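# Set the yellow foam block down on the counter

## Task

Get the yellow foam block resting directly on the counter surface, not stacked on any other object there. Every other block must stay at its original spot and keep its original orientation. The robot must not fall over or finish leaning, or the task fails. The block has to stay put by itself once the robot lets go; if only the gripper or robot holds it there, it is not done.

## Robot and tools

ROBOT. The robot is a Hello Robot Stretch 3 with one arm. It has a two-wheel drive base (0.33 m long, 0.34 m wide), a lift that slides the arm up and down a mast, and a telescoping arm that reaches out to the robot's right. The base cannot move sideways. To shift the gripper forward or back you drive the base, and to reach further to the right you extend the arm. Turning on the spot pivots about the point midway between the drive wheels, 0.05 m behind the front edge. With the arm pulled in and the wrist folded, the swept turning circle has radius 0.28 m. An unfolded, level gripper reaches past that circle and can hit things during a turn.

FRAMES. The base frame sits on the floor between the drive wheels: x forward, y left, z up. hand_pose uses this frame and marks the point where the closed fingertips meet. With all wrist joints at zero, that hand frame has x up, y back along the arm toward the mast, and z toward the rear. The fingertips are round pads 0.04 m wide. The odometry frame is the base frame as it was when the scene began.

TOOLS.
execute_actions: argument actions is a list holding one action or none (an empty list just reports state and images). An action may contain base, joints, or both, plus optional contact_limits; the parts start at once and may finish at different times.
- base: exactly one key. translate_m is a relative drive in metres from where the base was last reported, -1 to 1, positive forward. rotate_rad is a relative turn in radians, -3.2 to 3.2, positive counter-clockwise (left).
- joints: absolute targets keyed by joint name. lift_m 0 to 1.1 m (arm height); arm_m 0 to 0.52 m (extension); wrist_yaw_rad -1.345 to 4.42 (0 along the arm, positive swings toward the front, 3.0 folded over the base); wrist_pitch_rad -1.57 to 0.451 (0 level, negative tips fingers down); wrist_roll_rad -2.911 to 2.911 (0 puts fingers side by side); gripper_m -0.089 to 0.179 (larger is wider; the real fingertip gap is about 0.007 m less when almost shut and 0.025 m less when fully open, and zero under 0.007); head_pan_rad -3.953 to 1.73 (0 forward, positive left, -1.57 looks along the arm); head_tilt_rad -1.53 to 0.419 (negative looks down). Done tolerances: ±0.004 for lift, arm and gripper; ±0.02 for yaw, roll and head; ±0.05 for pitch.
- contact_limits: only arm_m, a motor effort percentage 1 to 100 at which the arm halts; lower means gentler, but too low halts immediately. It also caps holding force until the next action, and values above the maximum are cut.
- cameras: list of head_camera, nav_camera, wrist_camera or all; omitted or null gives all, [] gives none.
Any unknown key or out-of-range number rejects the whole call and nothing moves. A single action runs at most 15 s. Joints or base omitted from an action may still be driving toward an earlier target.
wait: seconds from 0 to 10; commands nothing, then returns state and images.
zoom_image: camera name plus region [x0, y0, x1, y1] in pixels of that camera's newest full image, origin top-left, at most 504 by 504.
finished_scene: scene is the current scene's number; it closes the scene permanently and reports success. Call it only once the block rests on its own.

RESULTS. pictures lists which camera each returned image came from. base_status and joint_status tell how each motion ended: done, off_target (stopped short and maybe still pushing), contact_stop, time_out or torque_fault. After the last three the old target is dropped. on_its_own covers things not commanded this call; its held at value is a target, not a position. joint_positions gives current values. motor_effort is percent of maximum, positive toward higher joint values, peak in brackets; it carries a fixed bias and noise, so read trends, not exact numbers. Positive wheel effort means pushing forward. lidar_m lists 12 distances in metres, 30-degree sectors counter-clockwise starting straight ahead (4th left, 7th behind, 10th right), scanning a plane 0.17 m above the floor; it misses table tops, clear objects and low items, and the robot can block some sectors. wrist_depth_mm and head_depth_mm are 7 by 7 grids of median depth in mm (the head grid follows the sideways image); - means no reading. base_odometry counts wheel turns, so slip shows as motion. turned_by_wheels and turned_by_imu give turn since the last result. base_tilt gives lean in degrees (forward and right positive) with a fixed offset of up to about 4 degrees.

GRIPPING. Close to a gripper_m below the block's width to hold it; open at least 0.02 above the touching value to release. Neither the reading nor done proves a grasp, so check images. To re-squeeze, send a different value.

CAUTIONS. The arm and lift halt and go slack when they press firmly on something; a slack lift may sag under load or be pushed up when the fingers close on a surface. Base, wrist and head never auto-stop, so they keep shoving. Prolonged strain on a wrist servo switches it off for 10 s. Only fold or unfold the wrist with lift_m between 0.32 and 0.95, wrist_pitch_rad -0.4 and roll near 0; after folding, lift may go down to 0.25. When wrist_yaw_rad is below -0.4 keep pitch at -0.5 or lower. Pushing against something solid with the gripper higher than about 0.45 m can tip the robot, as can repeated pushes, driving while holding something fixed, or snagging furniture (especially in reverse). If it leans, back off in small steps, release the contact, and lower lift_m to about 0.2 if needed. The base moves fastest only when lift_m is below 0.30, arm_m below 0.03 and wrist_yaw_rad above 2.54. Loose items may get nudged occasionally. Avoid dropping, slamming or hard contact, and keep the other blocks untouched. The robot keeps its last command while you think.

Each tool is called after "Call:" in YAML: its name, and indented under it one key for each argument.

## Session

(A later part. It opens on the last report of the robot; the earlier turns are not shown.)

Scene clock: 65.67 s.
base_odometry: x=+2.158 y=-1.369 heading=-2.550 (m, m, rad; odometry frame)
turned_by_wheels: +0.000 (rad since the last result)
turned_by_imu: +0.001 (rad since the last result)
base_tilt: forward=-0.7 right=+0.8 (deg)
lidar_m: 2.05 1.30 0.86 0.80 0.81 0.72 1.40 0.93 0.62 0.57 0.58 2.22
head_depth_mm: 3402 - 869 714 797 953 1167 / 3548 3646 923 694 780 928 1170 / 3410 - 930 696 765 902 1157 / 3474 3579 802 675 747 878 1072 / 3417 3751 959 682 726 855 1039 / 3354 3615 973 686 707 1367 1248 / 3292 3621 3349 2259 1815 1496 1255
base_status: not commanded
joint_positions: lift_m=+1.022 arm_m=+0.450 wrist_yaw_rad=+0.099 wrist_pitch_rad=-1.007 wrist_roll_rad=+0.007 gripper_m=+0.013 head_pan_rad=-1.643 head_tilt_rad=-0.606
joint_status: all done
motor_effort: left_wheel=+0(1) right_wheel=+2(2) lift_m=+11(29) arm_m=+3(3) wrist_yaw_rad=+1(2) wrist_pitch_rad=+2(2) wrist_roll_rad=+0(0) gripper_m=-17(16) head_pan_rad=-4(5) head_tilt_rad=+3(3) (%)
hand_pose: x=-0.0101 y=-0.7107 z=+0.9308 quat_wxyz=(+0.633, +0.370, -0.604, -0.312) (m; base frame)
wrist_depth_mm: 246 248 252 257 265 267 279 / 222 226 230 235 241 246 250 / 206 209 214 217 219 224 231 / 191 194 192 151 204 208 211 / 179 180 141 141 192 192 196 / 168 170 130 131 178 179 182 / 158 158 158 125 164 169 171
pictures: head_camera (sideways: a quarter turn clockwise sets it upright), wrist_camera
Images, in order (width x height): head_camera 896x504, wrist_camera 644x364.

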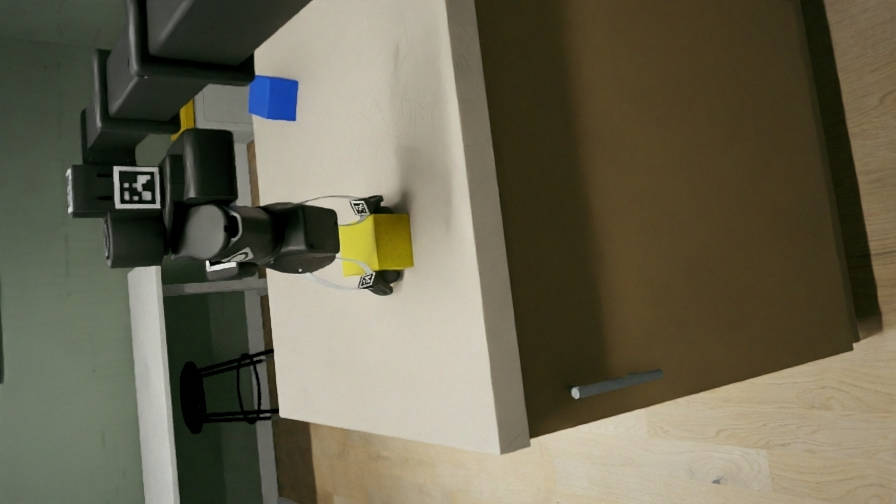

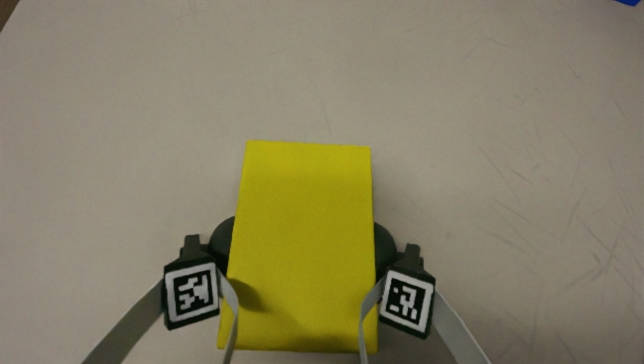

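The block is about 1 mm above the counter, so I'll release it.

Call:
execute_actions:
  actions:
    - {"joints": {"gripper_m": 0.12}}
  cameras: ["head_camera", "wrist_camera"]

Scene clock: 72.93 s.
base_odometry: x=+2.158 y=-1.369 heading=-2.550 (m, m, rad; odometry frame)
turned_by_wheels: +0.000 (rad since the last result)
turned_by_imu: +0.001 (rad since the last result)
base_tilt: forward=-0.7 right=+0.8 (deg)
lidar_m: 2.05 1.30 0.86 0.80 0.81 0.72 1.40 0.93 0.62 0.57 0.58 2.21
head_depth_mm: 3426 - 869 716 797 955 1170 / 3514 3614 922 696 781 926 1172 / 3455 - 934 698 763 901 1159 / 3461 3642 748 676 746 880 1070 / 3435 3798 958 680 727 855 1040 / 3358 3630 967 686 706 1368 1248 / 3340 3702 3342 2275 1824 1484 1253
base_status: not commanded
joint_positions: lift_m=+1.022 arm_m=+0.450 wrist_yaw_rad=+0.099 wrist_pitch_rad=-1.005 wrist_roll_rad=+0.007 gripper_m=+0.120 head_pan_rad=-1.643 head_tilt_rad=-0.606
joint_status: all done
motor_effort: left_wheel=+0(0) right_wheel=+3(2) lift_m=+12(12) arm_m=+3(3) wrist_yaw_rad=+1(1) wrist_pitch_rad=+1(2) wrist_roll_rad=+0(0) gripper_m=-1(81) head_pan_rad=-3(4) head_tilt_rad=+3(2) (%)
hand_pose: x=-0.0101 y=-0.7113 z=+0.9311 quat_wxyz=(+0.634, +0.370, -0.604, -0.311) (m; base frame)
wrist_depth_mm: 245 246 253 258 265 267 277 / 225 226 231 237 242 245 250 / 206 210 213 216 221 226 230 / 192 195 191 151 203 207 211 / 179 183 178 141 191 193 196 / 170 - 133 131 176 182 183 / - 159 157 125 166 167 172
pictures: head_camera (sideways: a quarter turn clockwise sets it upright), wrist_camera
Images, in order (width x height): head_camera 896x504, wrist_camera 644x364.

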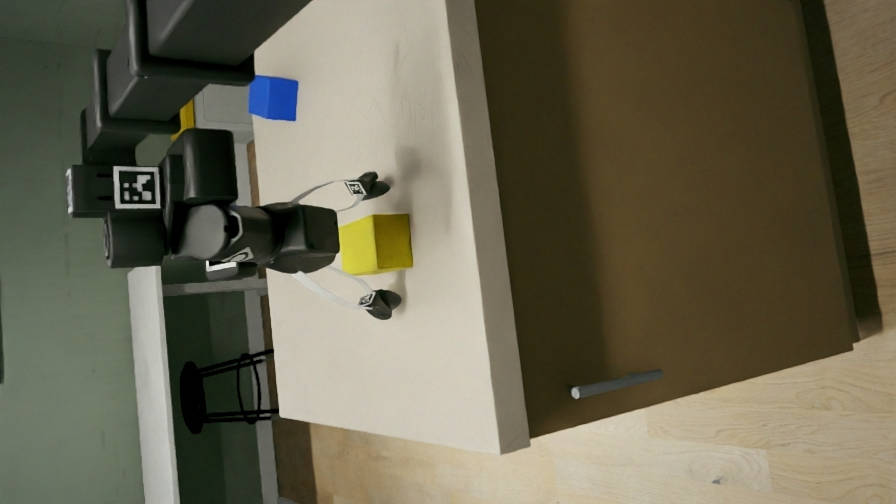

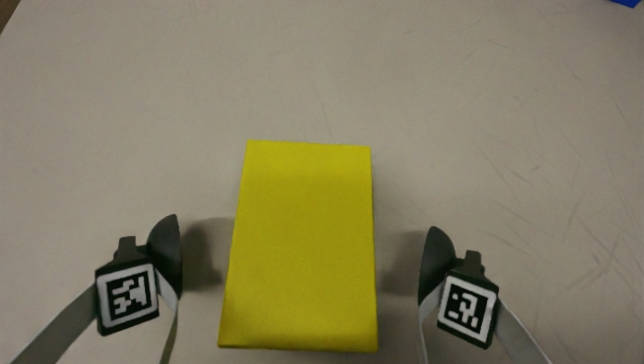

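The block stayed put when I let go. I'll lift the gripper clear and use the same move to look at the other blocks.

Call:
execute_actions:
  actions:
    - {"joints": {"lift_m": 1.09, "head_pan_rad": -2.2}}

Scene clock: 74.63 s.
base_odometry: x=+2.158 y=-1.369 heading=-2.550 (m, m, rad; odometry frame)
turned_by_wheels: +0.000 (rad since the last result)
turned_by_imu: +0.000 (rad since the last result)
base_tilt: forward=-0.7 right=+0.8 (deg)
lidar_m: 2.05 1.30 0.86 0.80 0.81 0.72 1.40 0.93 0.62 0.57 0.58 2.22
head_depth_mm: - - 1039 1235 1533 1440 1220 / - - 974 1072 1275 1445 1225 / - - 890 937 1087 1345 1231 / - 1983 942 837 957 1109 1234 / - 2909 951 762 850 976 1165 / - 3532 970 716 764 863 990 / - 3738 967 693 697 777 876
base_status: not commanded
joint_positions: lift_m=+1.089 arm_m=+0.450 wrist_yaw_rad=+0.099 wrist_pitch_rad=-1.005 wrist_roll_rad=+0.007 gripper_m=+0.120 head_pan_rad=-2.193 head_tilt_rad=-0.606
joint_status: all done
motor_effort: left_wheel=-1(1) right_wheel=+2(2) lift_m=+33(34) arm_m=+3(3) wrist_yaw_rad=+1(1) wrist_pitch_rad=+1(1) wrist_roll_rad=+0(0) gripper_m=+0(0) head_pan_rad=-4(46) head_tilt_rad=+3(2) (%)
hand_pose: x=-0.0101 y=-0.7112 z=+0.9989 quat_wxyz=(+0.634, +0.370, -0.604, -0.311) (m; base frame)
wrist_depth_mm: - 341 349 356 371 367 327 / - 315 314 327 328 343 348 / - 290 292 297 305 314 312 / 269 268 271 279 282 288 292 / 247 252 250 211 263 266 270 / 231 - 235 198 240 248 252 / - 219 221 190 229 232 236
pictures: head_camera (sideways: a quarter turn clockwise sets it upright), nav_camera (sideways: a quarter turn counterclockwise sets it upright), wrist_camera
Images, in order (width x height): head_camera 896x504, nav_camera 672x504, wrist_camera 644x364.

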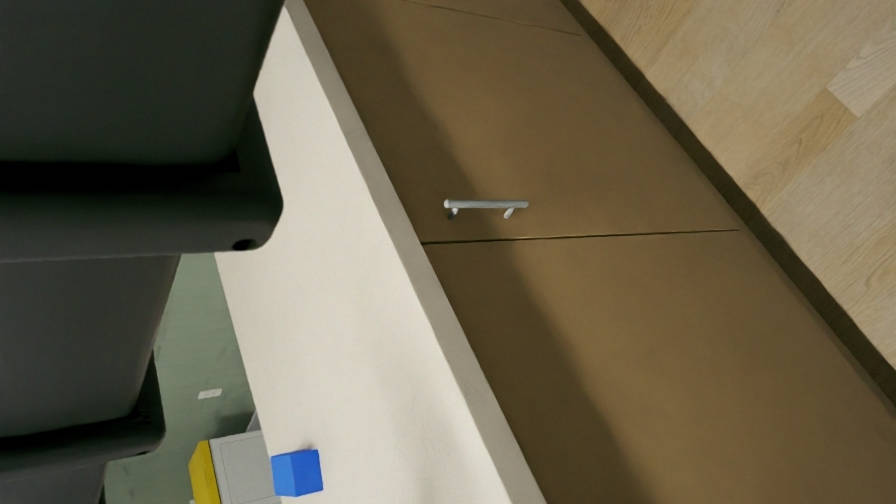

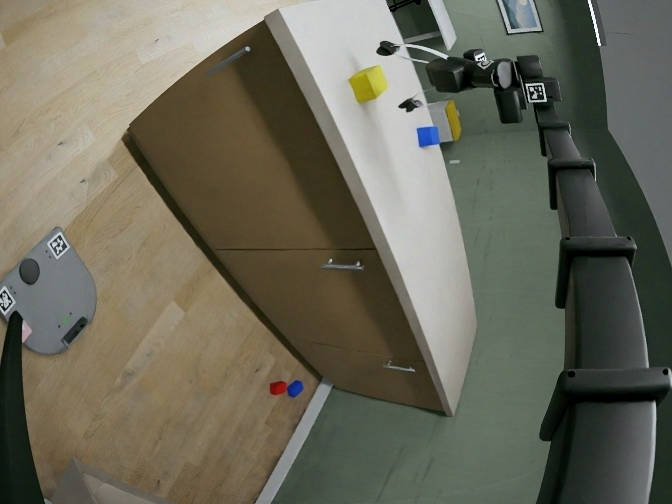

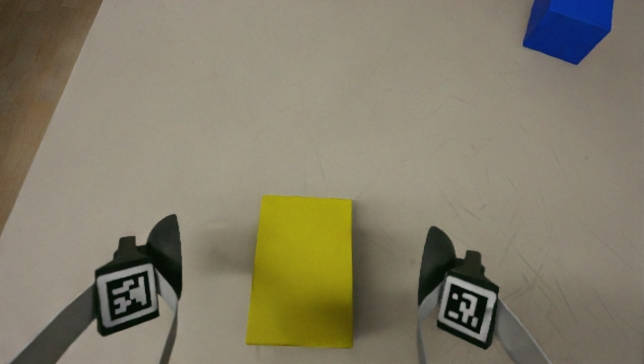

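The yellow block is on the counter with the gripper clear of it. The other blocks are where they started, and the robot is level.

Call:
finished_scene:
  scene: 2

The scene is finished: the task was done.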